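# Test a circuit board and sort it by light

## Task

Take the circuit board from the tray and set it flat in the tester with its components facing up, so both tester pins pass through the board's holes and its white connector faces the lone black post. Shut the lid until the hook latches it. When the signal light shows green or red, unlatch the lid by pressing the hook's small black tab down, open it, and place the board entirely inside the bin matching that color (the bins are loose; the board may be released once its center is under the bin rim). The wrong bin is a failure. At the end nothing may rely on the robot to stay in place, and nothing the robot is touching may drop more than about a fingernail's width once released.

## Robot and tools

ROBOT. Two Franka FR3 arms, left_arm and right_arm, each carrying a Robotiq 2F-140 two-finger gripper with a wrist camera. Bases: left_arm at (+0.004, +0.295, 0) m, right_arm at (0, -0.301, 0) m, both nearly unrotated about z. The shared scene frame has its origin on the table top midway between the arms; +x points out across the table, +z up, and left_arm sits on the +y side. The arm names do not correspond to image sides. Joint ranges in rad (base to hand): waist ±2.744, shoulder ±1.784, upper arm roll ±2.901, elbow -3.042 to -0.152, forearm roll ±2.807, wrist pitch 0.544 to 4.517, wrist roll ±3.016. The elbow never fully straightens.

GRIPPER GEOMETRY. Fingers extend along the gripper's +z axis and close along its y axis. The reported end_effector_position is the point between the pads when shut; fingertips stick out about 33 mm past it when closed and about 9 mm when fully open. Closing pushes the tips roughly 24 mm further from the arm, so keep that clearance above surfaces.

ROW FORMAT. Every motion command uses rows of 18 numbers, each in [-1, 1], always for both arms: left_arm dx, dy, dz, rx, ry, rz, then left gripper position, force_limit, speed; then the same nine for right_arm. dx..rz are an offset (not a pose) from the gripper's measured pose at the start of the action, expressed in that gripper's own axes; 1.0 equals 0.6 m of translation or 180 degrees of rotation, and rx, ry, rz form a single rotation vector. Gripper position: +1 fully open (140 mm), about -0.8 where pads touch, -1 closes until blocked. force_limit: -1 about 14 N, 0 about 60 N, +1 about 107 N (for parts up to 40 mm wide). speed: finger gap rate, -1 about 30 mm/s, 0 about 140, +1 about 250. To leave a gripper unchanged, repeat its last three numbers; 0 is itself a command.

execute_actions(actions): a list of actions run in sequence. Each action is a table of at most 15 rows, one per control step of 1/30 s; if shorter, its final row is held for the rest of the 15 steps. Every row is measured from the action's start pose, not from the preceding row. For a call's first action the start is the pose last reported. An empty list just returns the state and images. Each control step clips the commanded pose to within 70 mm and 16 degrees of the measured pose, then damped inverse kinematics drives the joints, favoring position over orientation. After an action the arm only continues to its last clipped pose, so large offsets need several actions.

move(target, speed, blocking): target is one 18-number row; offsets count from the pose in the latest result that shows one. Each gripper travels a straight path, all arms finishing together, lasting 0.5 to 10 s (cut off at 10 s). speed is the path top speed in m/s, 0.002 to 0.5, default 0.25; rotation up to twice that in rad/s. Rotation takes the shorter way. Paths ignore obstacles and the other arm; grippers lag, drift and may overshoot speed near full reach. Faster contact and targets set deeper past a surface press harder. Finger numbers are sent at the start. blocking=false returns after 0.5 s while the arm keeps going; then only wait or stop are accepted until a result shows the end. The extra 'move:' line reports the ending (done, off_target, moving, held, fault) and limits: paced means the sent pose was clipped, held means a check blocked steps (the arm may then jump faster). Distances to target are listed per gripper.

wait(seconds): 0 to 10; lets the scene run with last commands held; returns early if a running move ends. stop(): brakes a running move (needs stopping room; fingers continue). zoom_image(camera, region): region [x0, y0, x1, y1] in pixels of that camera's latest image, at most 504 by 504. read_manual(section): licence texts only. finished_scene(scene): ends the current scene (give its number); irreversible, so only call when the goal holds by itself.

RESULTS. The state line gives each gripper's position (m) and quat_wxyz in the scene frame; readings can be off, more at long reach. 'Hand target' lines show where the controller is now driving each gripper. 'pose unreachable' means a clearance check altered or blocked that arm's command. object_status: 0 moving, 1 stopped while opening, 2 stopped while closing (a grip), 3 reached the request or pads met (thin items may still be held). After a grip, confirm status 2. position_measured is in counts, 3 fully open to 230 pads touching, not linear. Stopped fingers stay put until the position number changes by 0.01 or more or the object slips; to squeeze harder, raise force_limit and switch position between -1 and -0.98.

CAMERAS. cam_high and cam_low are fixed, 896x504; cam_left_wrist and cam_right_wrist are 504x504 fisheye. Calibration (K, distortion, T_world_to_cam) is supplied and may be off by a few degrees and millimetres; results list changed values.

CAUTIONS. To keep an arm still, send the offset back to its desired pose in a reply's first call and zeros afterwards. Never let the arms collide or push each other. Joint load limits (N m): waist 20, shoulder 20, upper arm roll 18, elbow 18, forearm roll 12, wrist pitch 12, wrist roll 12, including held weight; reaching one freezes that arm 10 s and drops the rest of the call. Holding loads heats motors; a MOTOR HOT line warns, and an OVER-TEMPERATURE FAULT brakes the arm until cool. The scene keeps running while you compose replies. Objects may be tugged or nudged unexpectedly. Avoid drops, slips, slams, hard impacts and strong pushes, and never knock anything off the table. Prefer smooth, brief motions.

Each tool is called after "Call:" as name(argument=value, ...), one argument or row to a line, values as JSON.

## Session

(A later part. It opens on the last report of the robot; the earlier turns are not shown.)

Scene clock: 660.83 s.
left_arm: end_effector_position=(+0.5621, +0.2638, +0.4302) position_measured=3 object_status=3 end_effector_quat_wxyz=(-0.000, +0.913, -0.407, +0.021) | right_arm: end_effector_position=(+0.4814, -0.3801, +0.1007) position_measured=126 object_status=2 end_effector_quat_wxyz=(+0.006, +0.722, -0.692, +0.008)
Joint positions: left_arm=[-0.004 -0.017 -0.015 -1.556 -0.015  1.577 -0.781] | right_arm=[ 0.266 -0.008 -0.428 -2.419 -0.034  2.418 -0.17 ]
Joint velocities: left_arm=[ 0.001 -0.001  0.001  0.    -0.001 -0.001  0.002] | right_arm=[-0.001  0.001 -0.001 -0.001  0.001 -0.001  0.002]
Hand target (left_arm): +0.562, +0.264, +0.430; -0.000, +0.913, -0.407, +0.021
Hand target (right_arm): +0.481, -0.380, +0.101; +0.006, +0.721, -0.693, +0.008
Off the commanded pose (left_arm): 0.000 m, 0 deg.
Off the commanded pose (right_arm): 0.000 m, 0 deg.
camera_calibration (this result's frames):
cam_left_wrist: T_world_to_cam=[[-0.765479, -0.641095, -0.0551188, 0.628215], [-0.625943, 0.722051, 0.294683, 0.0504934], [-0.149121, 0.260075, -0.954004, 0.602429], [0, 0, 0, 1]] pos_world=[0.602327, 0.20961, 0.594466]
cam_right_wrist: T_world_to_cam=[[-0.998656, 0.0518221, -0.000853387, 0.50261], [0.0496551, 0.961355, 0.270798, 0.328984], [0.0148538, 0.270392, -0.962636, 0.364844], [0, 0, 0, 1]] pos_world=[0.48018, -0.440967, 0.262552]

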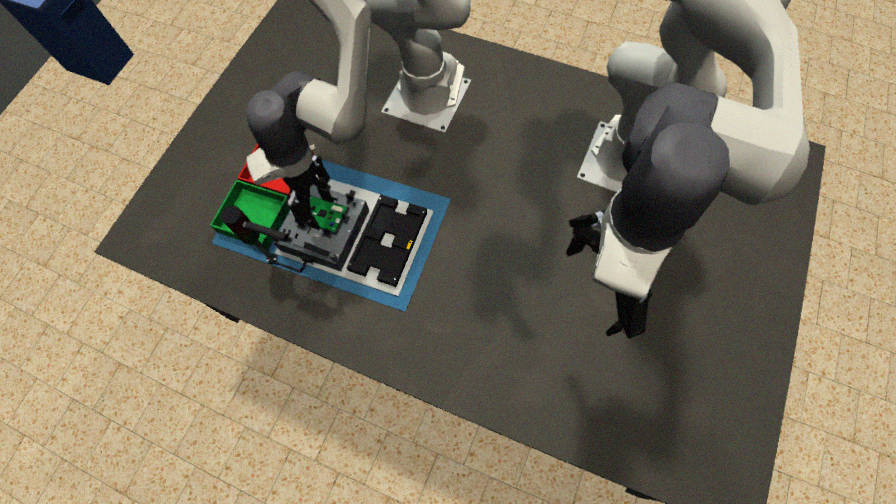

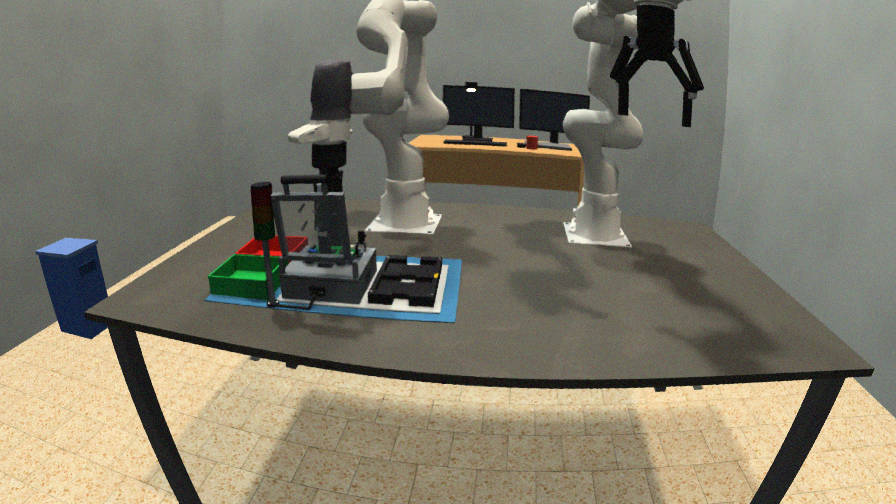

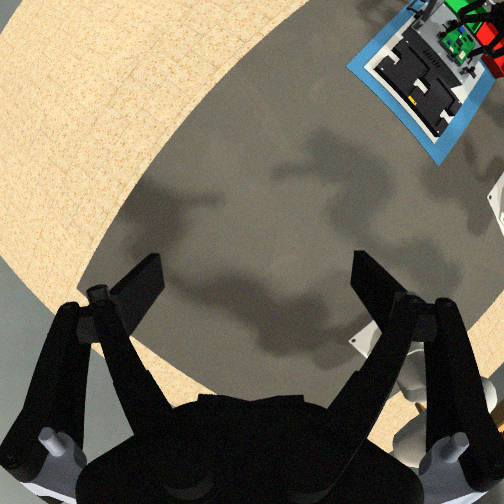

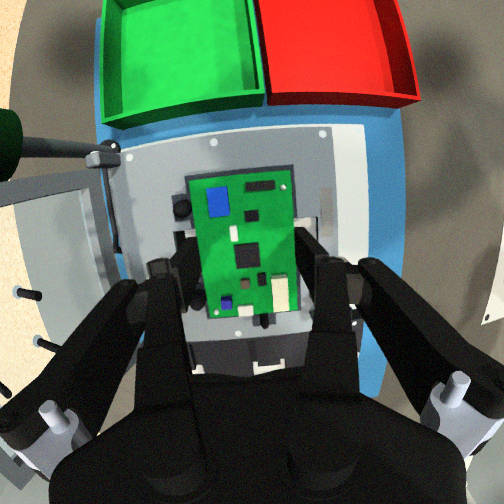

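Call:
execute_actions(
  actions=[
    [[0,0,0,0,0,0,1,0,0, 0,0.001,0.010,0,0,0,-1,0,-0.7]],
    [[0,0,0,0,0,0,1,0,0, 0,0,0,0,0,0,-1,0,-0.7]],
  ],
)

Call:
zoom_image(
  camera="cam_right_wrist",
  region=[250, 160, 320, 230],
)

Call:
zoom_image(
  camera="cam_right_wrist",
  region=[180, 270, 320, 340],
)

Scene clock: 667.87 s.
left_arm: end_effector_position=(+0.5621, +0.2638, +0.4302) position_measured=3 object_status=3 end_effector_quat_wxyz=(-0.000, +0.913, -0.407, +0.021) | right_arm: end_effector_position=(+0.4815, -0.3801, +0.0995) position_measured=126 object_status=2 end_effector_quat_wxyz=(+0.005, +0.722, -0.692, +0.008)
Joint positions: left_arm=[-0.004 -0.017 -0.015 -1.556 -0.015  1.577 -0.781] | right_arm=[ 0.266 -0.006 -0.428 -2.421 -0.03   2.423 -0.174]
Joint velocities: left_arm=[-0.001 -0.    -0.     0.    -0.001  0.001 -0.   ] | right_arm=[ 0.    -0.001 -0.     0.001 -0.    -0.001  0.   ]
Hand target (left_arm): +0.562, +0.264, +0.430; -0.000, +0.913, -0.407, +0.021
Hand target (right_arm): +0.482, -0.380, +0.099; +0.005, +0.722, -0.692, +0.008
Off the commanded pose (left_arm): 0.000 m, 0 deg.
Off the commanded pose (right_arm): 0.000 m, 0 deg.
camera_calibration (this result's frames):
cam_left_wrist: T_world_to_cam=[[-0.765479, -0.641095, -0.0551189, 0.628215], [-0.625943, 0.722051, 0.294683, 0.0504936], [-0.149121, 0.260075, -0.954004, 0.602428], [0, 0, 0, 1]] pos_world=[0.602327, 0.20961, 0.594466]
cam_right_wrist: T_world_to_cam=[[-0.998715, 0.050639, -0.00174586, 0.502373], [0.0482573, 0.961118, 0.271888, 0.32975], [0.0154461, 0.271455, -0.962327, 0.363814], [0, 0, 0, 1]] pos_world=[0.480195, -0.441128, 0.26133]

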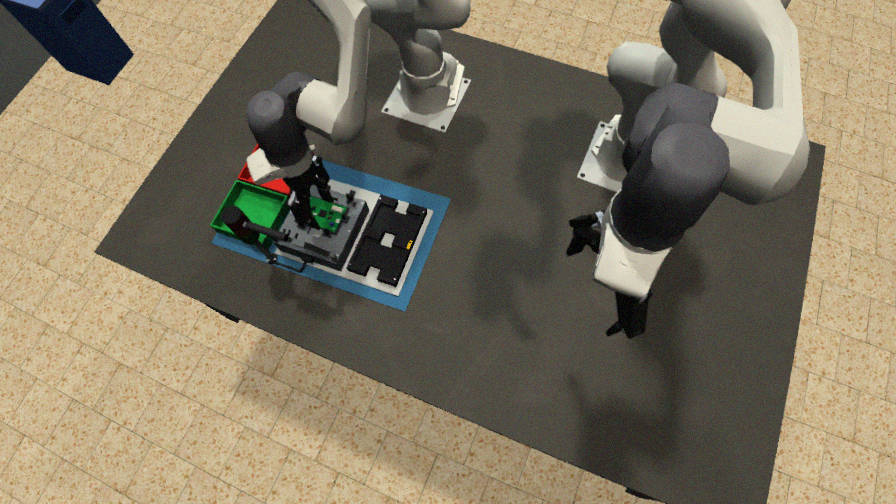

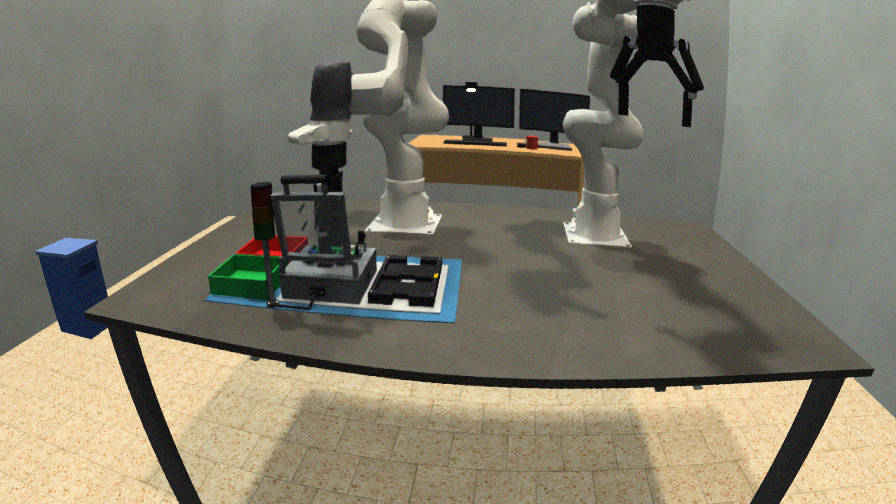

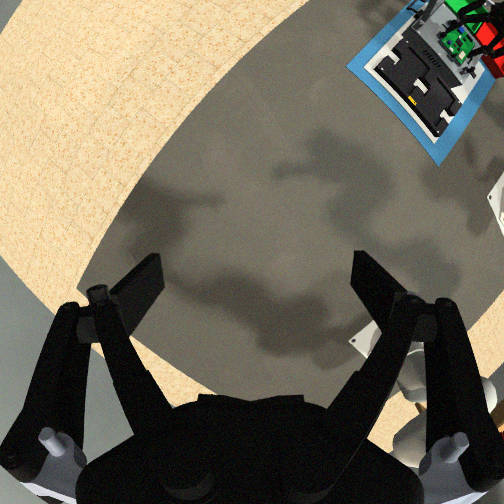

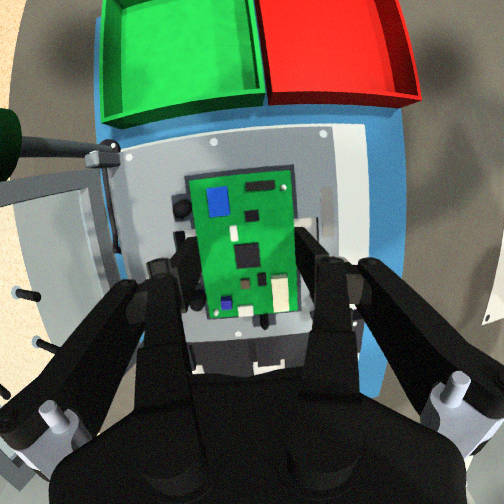

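Region (250, 160, 320, 230) of cam_right_wrist's 504x504 image, scaled by 7.200, with more detail than that image has.

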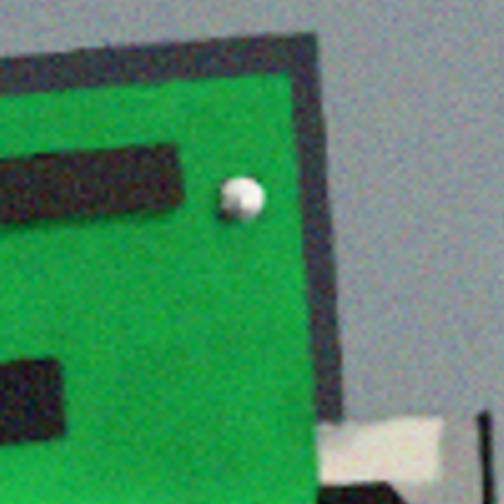

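Region (180, 270, 320, 340) of cam_right_wrist's 504x504 image, scaled by 3.600, with more detail than that image has.

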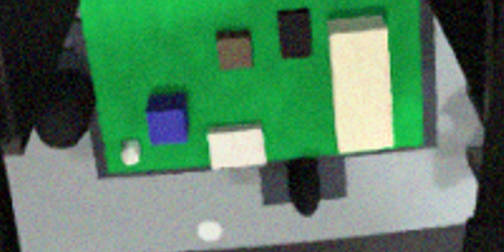

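Call:
execute_actions(
  actions=[
    [[0,0,0,0,0,0,1,0,0, 0,0.001,0.016,0,0,0,-1,0,-0.7]],
    [[0,0,0,0,0,0,1,0,0, 0,0,0,0,0,0,-1,0,-0.7]],
  ],
)

Call:
zoom_image(
  camera="cam_right_wrist",
  region=[160, 150, 340, 340],
)

Call:
zoom_image(
  camera="cam_low",
  region=[270, 200, 390, 290],
)

Scene clock: 674.63 s.
left_arm: end_effector_position=(+0.5621, +0.2638, +0.4302) position_measured=3 object_status=3 end_effector_quat_wxyz=(-0.000, +0.913, -0.407, +0.021) | right_arm: end_effector_position=(+0.4814, -0.3802, +0.0994) position_measured=126 object_status=2 end_effector_quat_wxyz=(+0.002, +0.722, -0.692, +0.008)
Joint positions: left_arm=[-0.004 -0.017 -0.015 -1.556 -0.015  1.577 -0.781] | right_arm=[ 0.264 -0.007 -0.429 -2.423 -0.024  2.426 -0.181]
Joint velocities: left_arm=[-0.001  0.     0.    -0.001  0.    -0.001  0.001] | right_arm=[ 0.001 -0.001  0.     0.001 -0.001  0.    -0.001]
Hand target (left_arm): +0.562, +0.264, +0.430; -0.000, +0.913, -0.407, +0.021
Hand target (right_arm): +0.482, -0.380, +0.098; +0.003, +0.722, -0.692, +0.008
Off the commanded pose (left_arm): 0.000 m, 0 deg.
Off the commanded pose (right_arm): 0.001 m, 0 deg.
camera_calibration (this result's frames):
cam_left_wrist: T_world_to_cam=[[-0.765479, -0.641095, -0.0551188, 0.628215], [-0.625943, 0.722051, 0.294683, 0.0504935], [-0.149121, 0.260075, -0.954004, 0.602429], [0, 0, 0, 1]] pos_world=[0.602327, 0.20961, 0.594466]
cam_right_wrist: T_world_to_cam=[[-0.998712, 0.0505937, -0.0037477, 0.502433], [0.0475909, 0.959902, 0.276268, 0.32936], [0.0175749, 0.275734, -0.961073, 0.364159], [0, 0, 0, 1]] pos_world=[0.479711, -0.441984, 0.260875]

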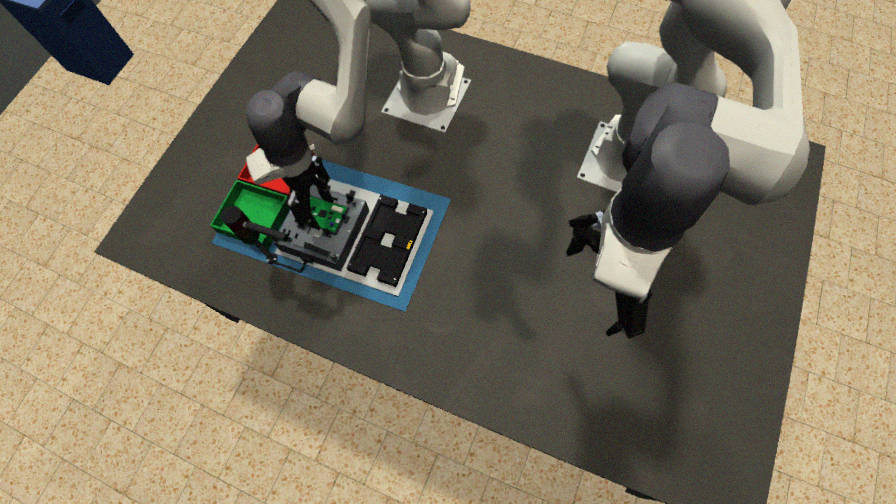

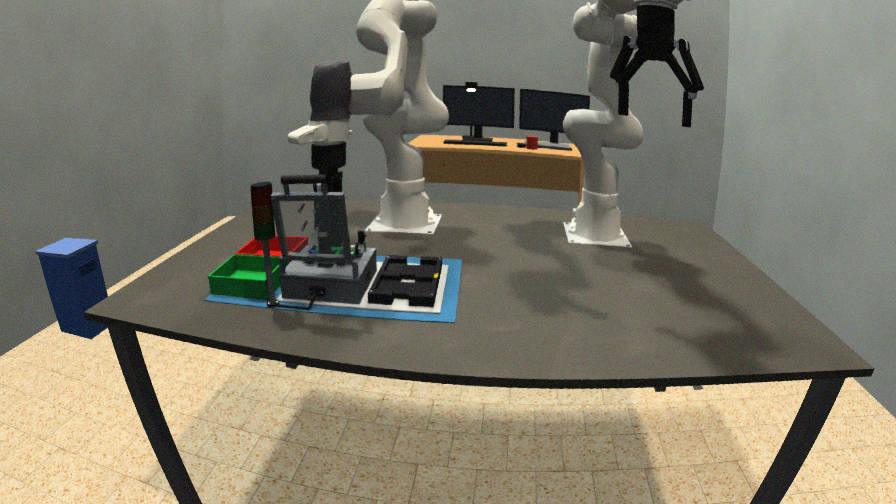

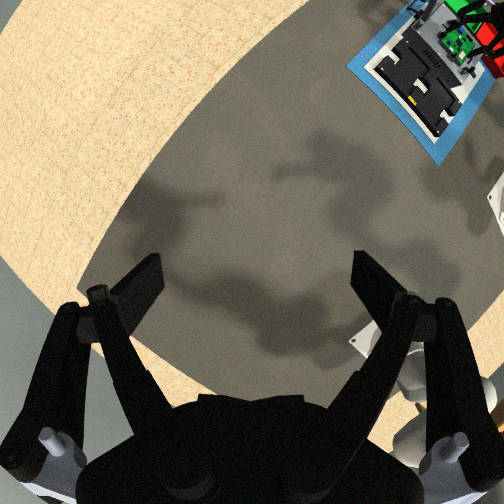

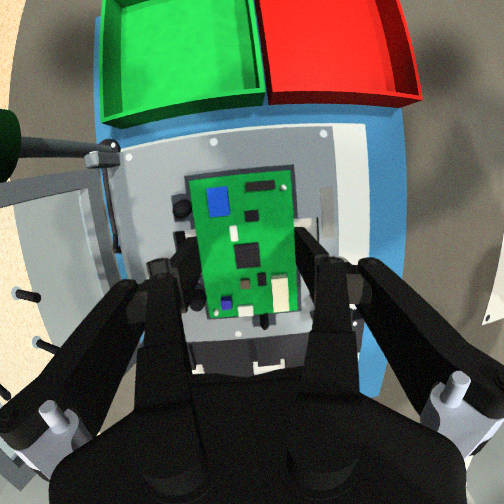

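Region (160, 150, 340, 340) of cam_right_wrist's 504x504 image, scaled by 2.653, with more detail than that image has; it fills the left 477 columns of this view, and the rest is white.

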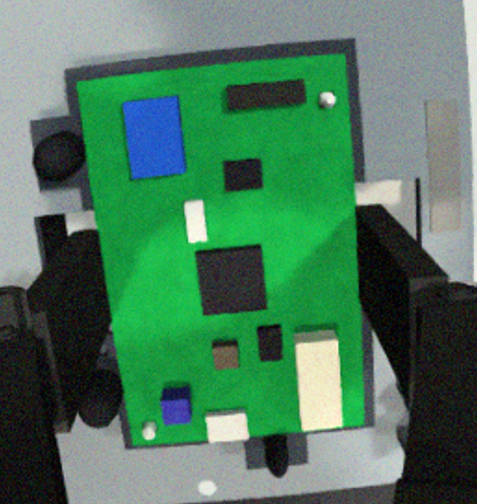

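Region (270, 200, 390, 290) of cam_low's 896x504 image, scaled by 4.200, with more detail than that image has; it fills the top 378 rows of this view, and the rest is white.

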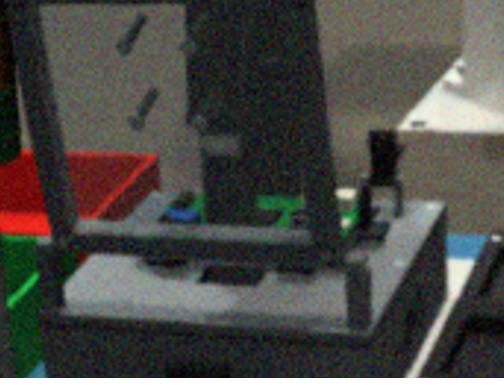

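Call:
execute_actions(
  actions=[
    [[0,0,0,0,0,0,1,0,0, 0,0,0,0,0,0,0.2,0,-0.8]],
    [[0,0,0,0,0,0,1,0,0, 0,0,0,0,0,0,0.2,0,-0.8]],
  ],
)

Call:
zoom_image(
  camera="cam_right_wrist",
  region=[160, 150, 340, 340],
)

Scene clock: 684.17 s.
left_arm: end_effector_position=(+0.5621, +0.2638, +0.4302) position_measured=3 object_status=3 end_effector_quat_wxyz=(-0.000, +0.913, -0.407, +0.021) | right_arm: end_effector_position=(+0.4813, -0.3802, +0.0994) position_measured=104 object_status=3 end_effector_quat_wxyz=(+0.002, +0.722, -0.692, +0.008)
Joint positions: left_arm=[-0.004 -0.017 -0.015 -1.556 -0.015  1.577 -0.781] | right_arm=[ 0.264 -0.007 -0.429 -2.423 -0.024  2.425 -0.181]
Joint velocities: left_arm=[-0.001  0.    -0.    -0.     0.001 -0.001  0.   ] | right_arm=[ 0.001  0.    -0.001  0.001 -0.    -0.001  0.   ]
Hand target (left_arm): +0.562, +0.264, +0.430; -0.000, +0.913, -0.407, +0.021
Hand target (right_arm): +0.481, -0.380, +0.099; +0.002, +0.722, -0.692, +0.008
Off the commanded pose (left_arm): 0.000 m, 0 deg.
Off the commanded pose (right_arm): 0.000 m, 0 deg.
camera_calibration (this result's frames):
cam_left_wrist: T_world_to_cam=[[-0.76548, -0.641095, -0.0551186, 0.628215], [-0.625942, 0.722051, 0.294683, 0.0504931], [-0.149121, 0.260075, -0.954004, 0.602428], [0, 0, 0, 1]] pos_world=[0.602327, 0.20961, 0.594466]
cam_right_wrist: T_world_to_cam=[[-0.998713, 0.0505941, -0.00367983, 0.50239], [0.0476095, 0.959892, 0.276298, 0.329335], [0.0175113, 0.275768, -0.961065, 0.364201], [0, 0, 0, 1]] pos_world=[0.479686, -0.441979, 0.260875]

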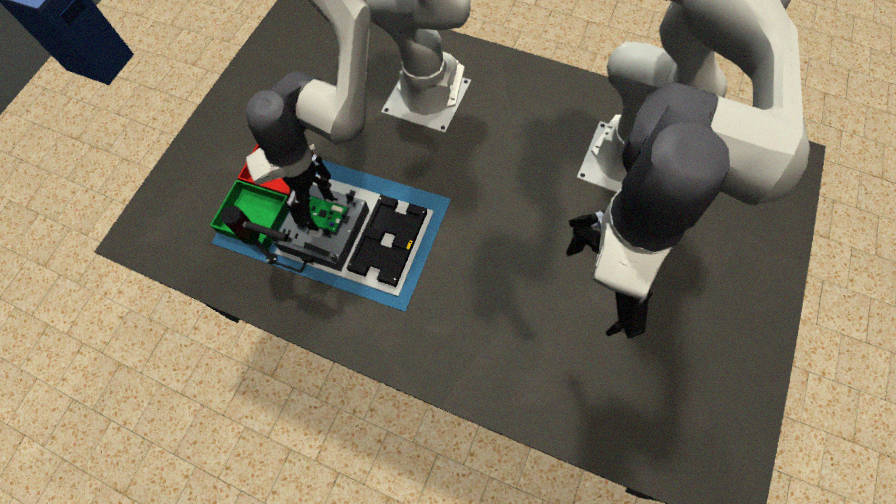

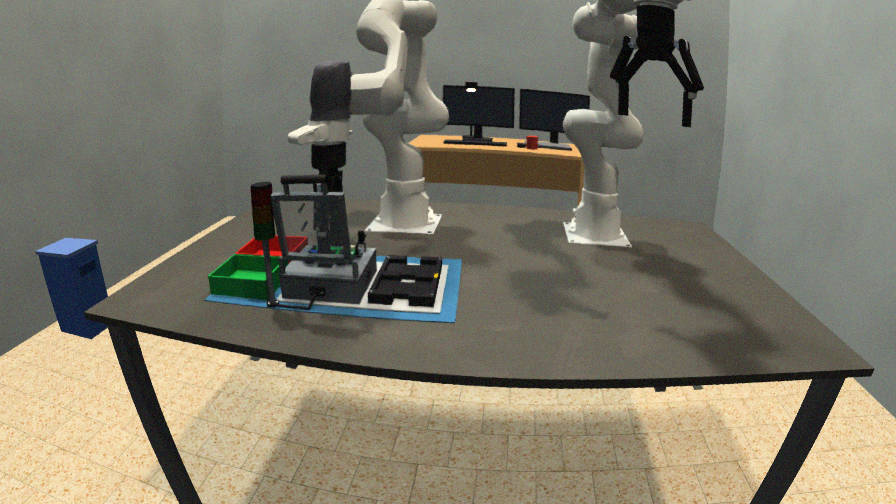

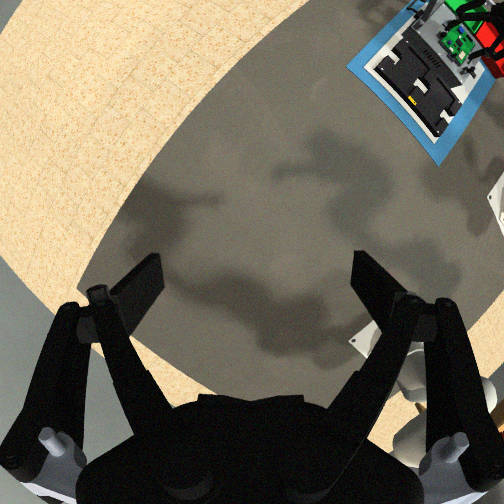

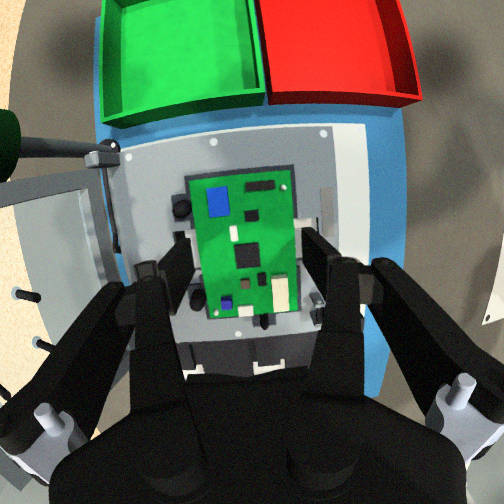

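Region (160, 150, 340, 340) of cam_right_wrist's 504x504 image, scaled by 2.653, with more detail than that image has; it fills the left 477 columns of this view, and the rest is white.

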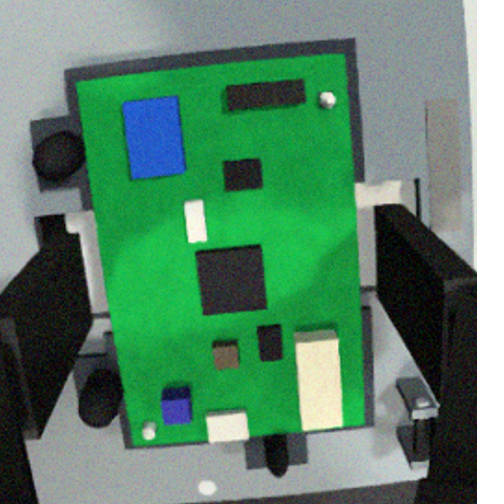

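Call:
move(
  target=[0,0,0,0,0,0,1,0,0, 0,0,-0.1,0,0,0,0.2,0,-0.8],
  speed=0.08,
)

Call:
move(
  target=[0,0,0,0,0,0,1,0,0, -0.05,-0.06,-0.36,0,0,0,0.5,0,0],
  speed=0.25,
)

Scene clock: 718.73 s.
left_arm: end_effector_position=(+0.5621, +0.2638, +0.4302) position_measured=3 object_status=3 end_effector_quat_wxyz=(-0.000, +0.913, -0.407, +0.021) | right_arm: end_effector_position=(+0.4820, -0.3805, +0.1581) position_measured=104 object_status=3 end_effector_quat_wxyz=(+0.001, +0.723, -0.691, +0.008)
Joint positions: left_arm=[-0.004 -0.017 -0.015 -1.556 -0.015  1.577 -0.781] | right_arm=[ 0.264 -0.119 -0.425 -2.368 -0.078  2.271 -0.146]
Joint velocities: left_arm=[ 0.001  0.001 -0.    -0.001 -0.    -0.    -0.001] | right_arm=[ 0.001  0.001  0.001  0.    -0.001 -0.011  0.008]
Hand target (left_arm): +0.562, +0.264, +0.430; -0.000, +0.913, -0.407, +0.021
Hand target (right_arm): +0.481, -0.380, +0.158; +0.002, +0.722, -0.692, +0.007
Off the commanded pose (left_arm): 0.000 m, 0 deg.
Off the commanded pose (right_arm): 0.002 m, 0 deg.
move: done
camera_calibration (this result's frames):
cam_left_wrist: T_world_to_cam=[[-0.765479, -0.641095, -0.0551188, 0.628215], [-0.625943, 0.722051, 0.294683, 0.0504935], [-0.149121, 0.260075, -0.954004, 0.602429], [0, 0, 0, 1]] pos_world=[0.602327, 0.209611, 0.594466]
cam_right_wrist: T_world_to_cam=[[-0.99883, 0.0478381, -0.00710908, 0.502851], [0.0439836, 0.959632, 0.277798, 0.314724], [0.0201115, 0.277161, -0.960613, 0.419949], [0, 0, 0, 1]] pos_world=[0.479974, -0.442467, 0.319553]

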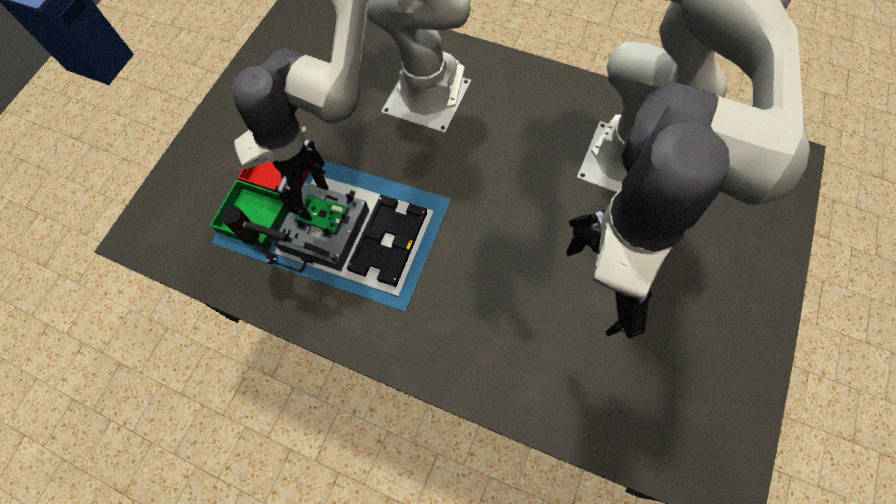

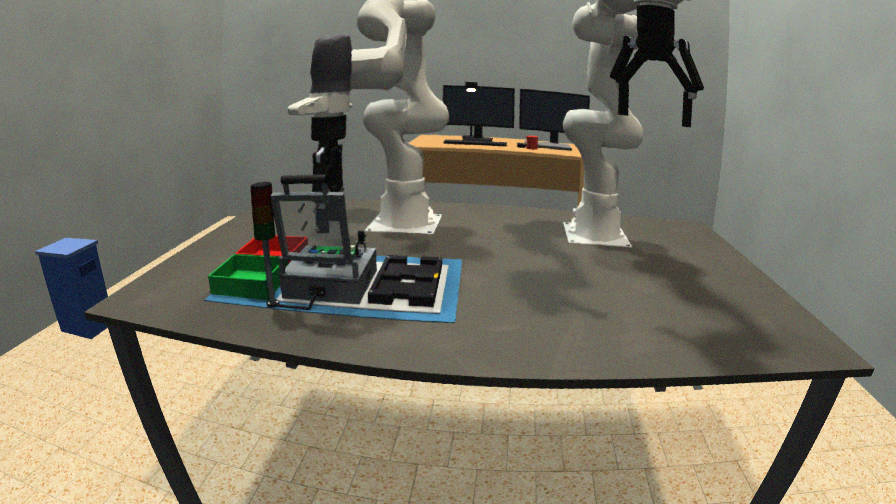

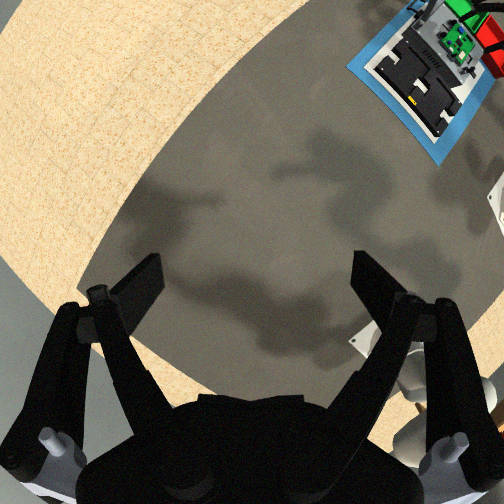

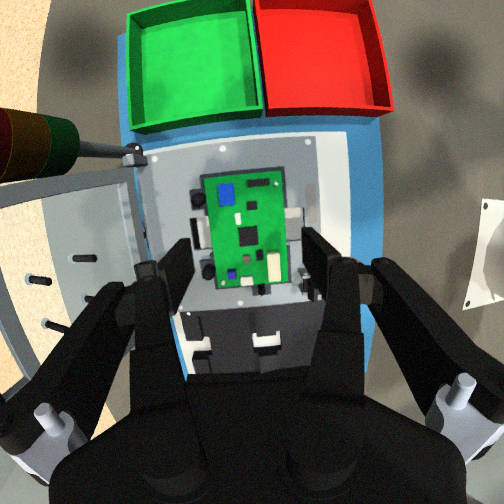

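Scene clock: 720.37 s.
left_arm: end_effector_position=(+0.5621, +0.2638, +0.4302) position_measured=3 object_status=3 end_effector_quat_wxyz=(-0.000, +0.913, -0.407, +0.021) | right_arm: end_effector_position=(+0.5172, -0.3529, +0.3744) position_measured=66 object_status=3 end_effector_quat_wxyz=(+0.001, +0.722, -0.692, +0.012)
Joint positions: left_arm=[-0.004 -0.017 -0.015 -1.556 -0.015  1.577 -0.781] | right_arm=[ 0.292 -0.16  -0.356 -1.845 -0.073  1.713 -0.085]
Joint velocities: left_arm=[ 0.001  0.001 -0.    -0.001 -0.001  0.    -0.001] | right_arm=[-0.    -0.002 -0.001  0.     0.001 -0.013  0.005]
Hand target (left_arm): +0.562, +0.264, +0.430; -0.000, +0.913, -0.407, +0.021
Hand target (right_arm): +0.516, -0.351, +0.374; +0.002, +0.720, -0.693, +0.010
Off the commanded pose (left_arm): 0.000 m, 0 deg.
Off the commanded pose (right_arm): 0.007 m, 0 deg.
move: off_target (right_arm)
camera_calibration (this result's frames):
cam_left_wrist: T_world_to_cam=[[-0.765479, -0.641095, -0.0551189, 0.628215], [-0.625943, 0.722051, 0.294683, 0.0504935], [-0.149121, 0.260075, -0.954004, 0.602429], [0, 0, 0, 1]] pos_world=[0.602327, 0.20961, 0.594466]
cam_right_wrist: T_world_to_cam=[[-0.998611, 0.0510512, -0.0130116, 0.541394], [0.0455633, 0.960886, 0.273169, 0.227981], [0.0264482, 0.272197, -0.961878, 0.614755], [0, 0, 0, 1]] pos_world=[0.513995, -0.414037, 0.536087]

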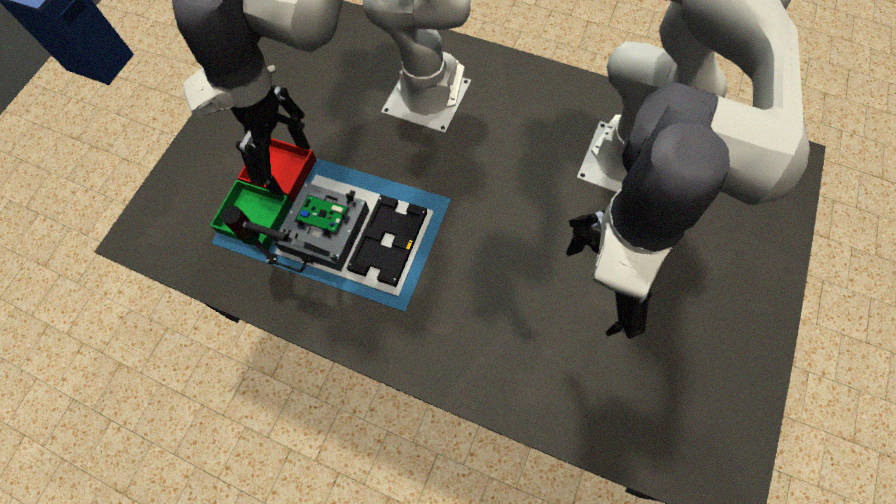

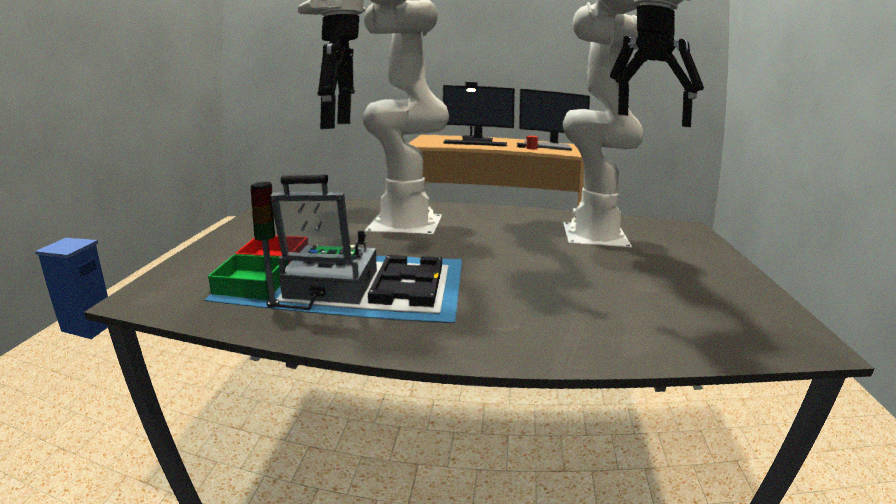

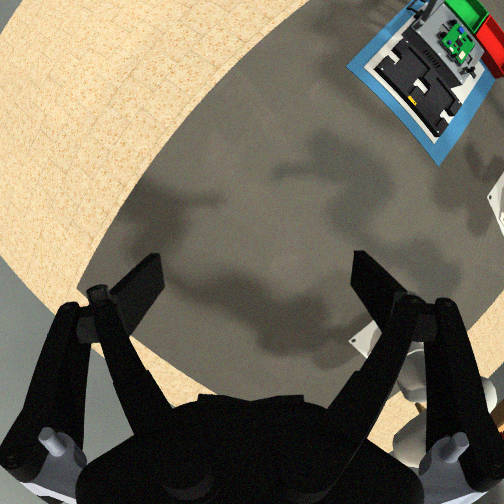

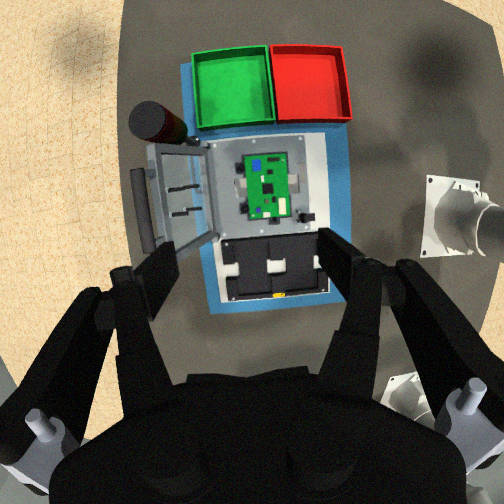

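Call:
execute_actions(
  actions=[],
)

Scene clock: 741.37 s.
left_arm: end_effector_position=(+0.5621, +0.2638, +0.4302) position_measured=3 object_status=3 end_effector_quat_wxyz=(-0.000, +0.913, -0.407, +0.021) | right_arm: end_effector_position=(+0.5166, -0.3528, +0.3743) position_measured=66 object_status=3 end_effector_quat_wxyz=(+0.001, +0.721, -0.692, +0.011)
Joint positions: left_arm=[-0.004 -0.017 -0.015 -1.556 -0.015  1.577 -0.781] | right_arm=[ 0.292 -0.16  -0.356 -1.845 -0.073  1.711 -0.084]
Joint velocities: left_arm=[ 0.    -0.001  0.001 -0.001 -0.     0.    -0.001] | right_arm=[ 0.001  0.    -0.001  0.001 -0.001  0.    -0.001]
Hand target (left_arm): +0.562, +0.264, +0.430; -0.000, +0.913, -0.407, +0.021
Hand target (right_arm): +0.516, -0.351, +0.374; +0.002, +0.720, -0.693, +0.010
Off the commanded pose (left_arm): 0.000 m, 0 deg.
Off the commanded pose (right_arm): 0.007 m, 0 deg.
camera_calibration (this result's frames):
cam_left_wrist: T_world_to_cam=[[-0.76548, -0.641095, -0.0551187, 0.628215], [-0.625942, 0.722051, 0.294683, 0.0504933], [-0.149121, 0.260075, -0.954004, 0.602428], [0, 0, 0, 1]] pos_world=[0.602327, 0.20961, 0.594466]
cam_right_wrist: T_world_to_cam=[[-0.998569, 0.05229, -0.0112, 0.540545], [0.0472451, 0.960767, 0.273303, 0.227], [0.0250516, 0.272382, -0.961863, 0.615492], [0, 0, 0, 1]] pos_world=[0.513628, -0.414009, 0.536033]

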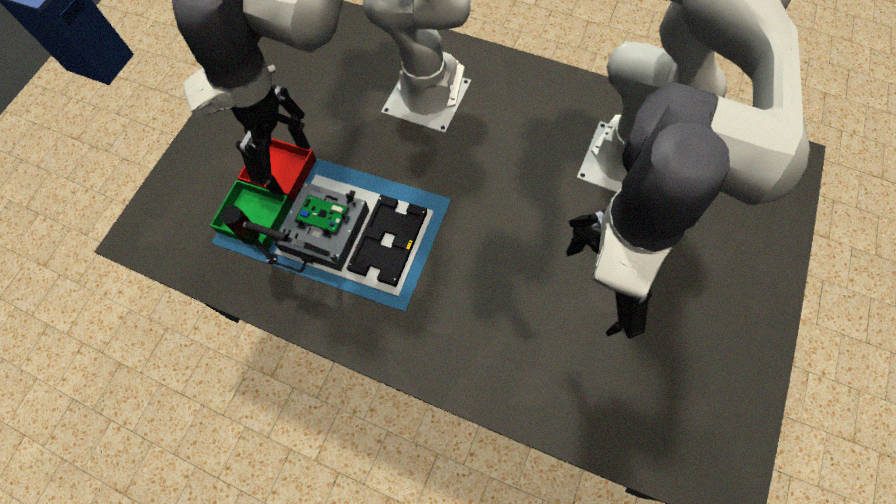

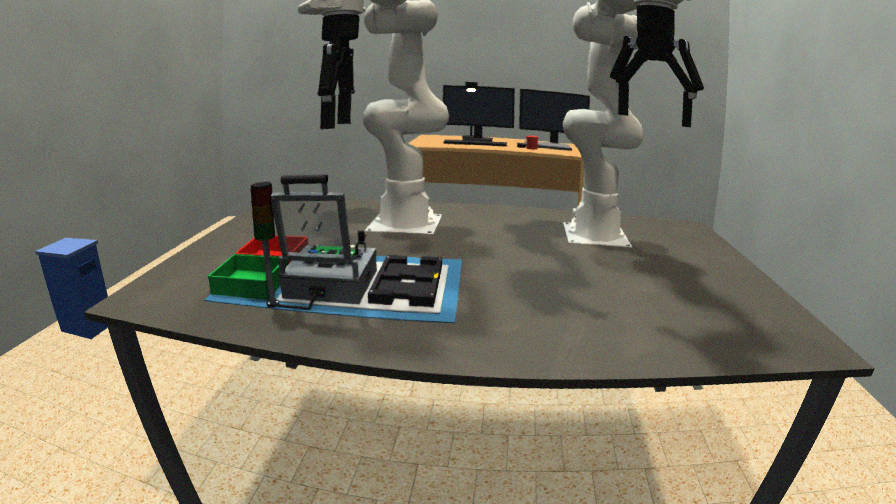

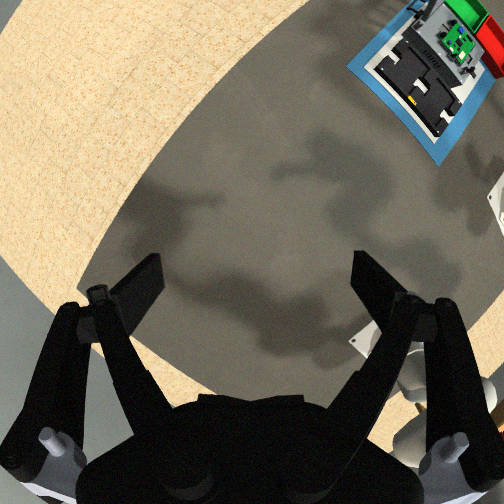

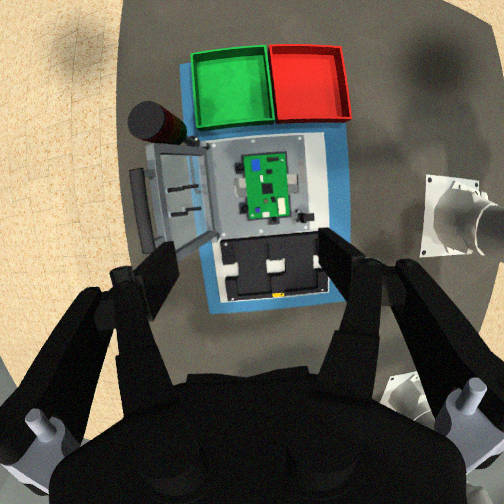

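Call:
zoom_image(
  camera="cam_right_wrist",
  region=[110, 90, 350, 270],
)

Call:
zoom_image(
  camera="cam_low",
  region=[200, 150, 480, 330],
)

Call:
zoom_image(
  camera="cam_high",
  region=[190, 120, 470, 320],
)

Region (110, 90, 350, 270) of cam_right_wrist's 504x504 image, scaled by 2.100, with more detail than that image has; it fills the top 378 rows of this view, and the rest is white.

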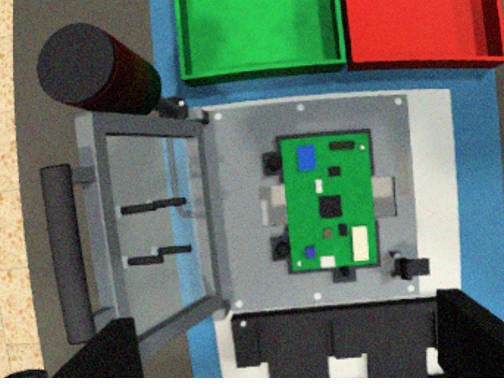

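Region (200, 150, 480, 330) of cam_low's 896x504 image, scaled by 1.800, with more detail than that image has; it fills the top 324 rows of this view, and the rest is white.

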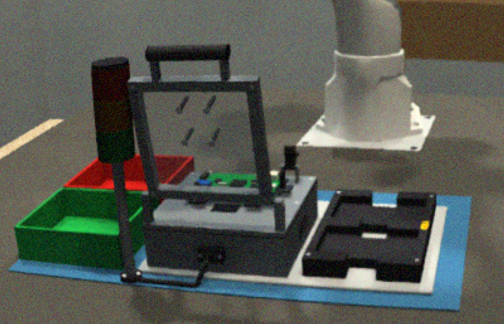

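Region (190, 120, 470, 320) of cam_high's 896x504 image, scaled by 1.800, with more detail than that image has; it fills the top 360 rows of this view, and the rest is white.

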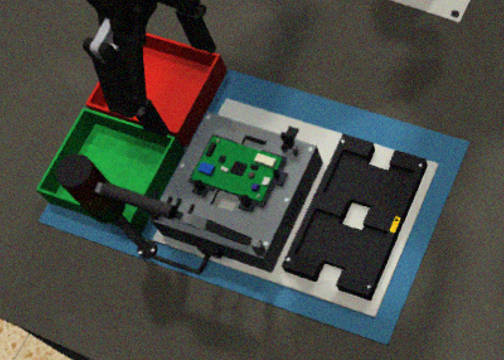

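Call:
move(
  target=[0,0,0,0,0,0,1,0,0, 0.049,-0.19,0.03,0,0,0,0.0,0,0],
  speed=0.2,
)

Scene clock: 768.03 s.
left_arm: end_effector_position=(+0.5621, +0.2638, +0.4302) position_measured=3 object_status=3 end_effector_quat_wxyz=(-0.000, +0.913, -0.407, +0.021) | right_arm: end_effector_position=(+0.6327, -0.3810, +0.3624) position_measured=129 object_status=3 end_effector_quat_wxyz=(+0.002, +0.716, -0.698, +0.017)
Joint positions: left_arm=[-0.004 -0.017 -0.015 -1.556 -0.015  1.577 -0.781] | right_arm=[ 0.21   0.25  -0.394 -1.402  0.072  1.659 -0.194]
Joint velocities: left_arm=[-0.    -0.002 -0.001  0.001  0.001 -0.001  0.001] | right_arm=[-0.001  0.004  0.001  0.004  0.005 -0.015 -0.027]
Hand target (left_arm): +0.562, +0.264, +0.430; -0.000, +0.913, -0.407, +0.021
Hand target (right_arm): +0.631, -0.380, +0.361; +0.003, +0.720, -0.693, +0.014
Off the commanded pose (left_arm): 0.000 m, 0 deg.
Off the commanded pose (right_arm): 0.005 m, 1 deg.
move: off_target (right_arm)
camera_calibration (this result's frames):
cam_left_wrist: T_world_to_cam=[[-0.765479, -0.641095, -0.0551188, 0.628215], [-0.625943, 0.722051, 0.294683, 0.0504934], [-0.149121, 0.260075, -0.954004, 0.602428], [0, 0, 0, 1]] pos_world=[0.602327, 0.20961, 0.594466]
cam_right_wrist: T_world_to_cam=[[-0.997535, 0.0675671, -0.0189123, 0.665822], [0.0601866, 0.962556, 0.264317, 0.247622], [0.0360633, 0.262528, -0.96425, 0.598887], [0, 0, 0, 1]] pos_world=[0.627679, -0.440562, 0.524619]

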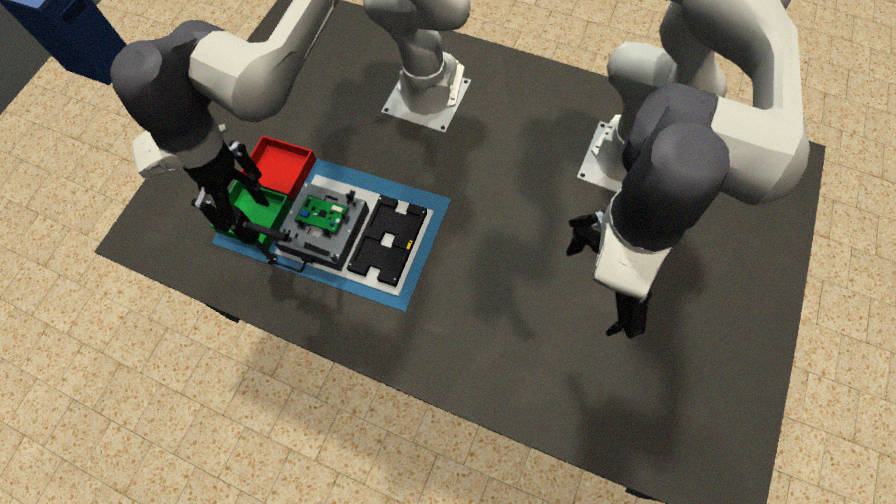

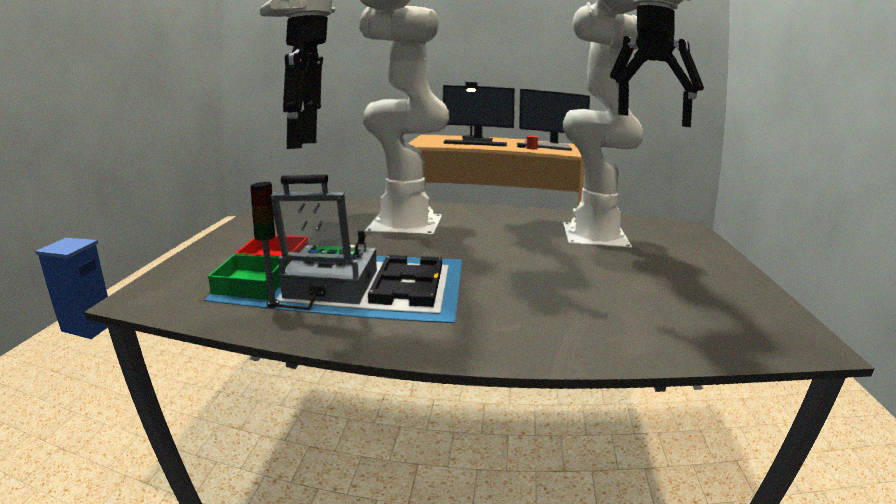

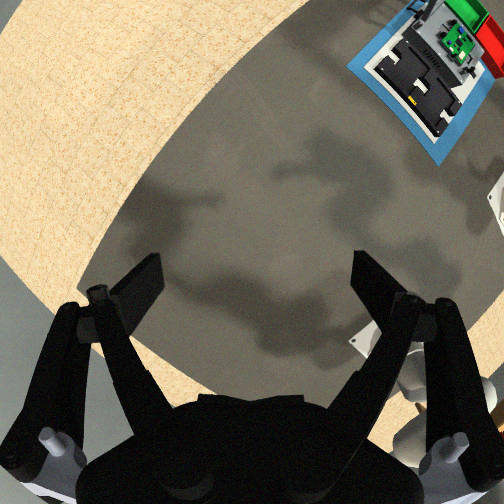

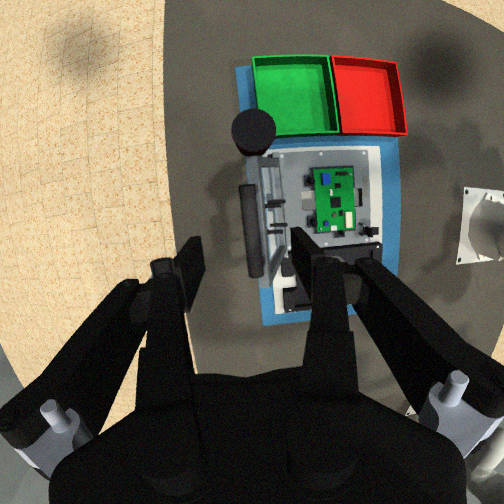

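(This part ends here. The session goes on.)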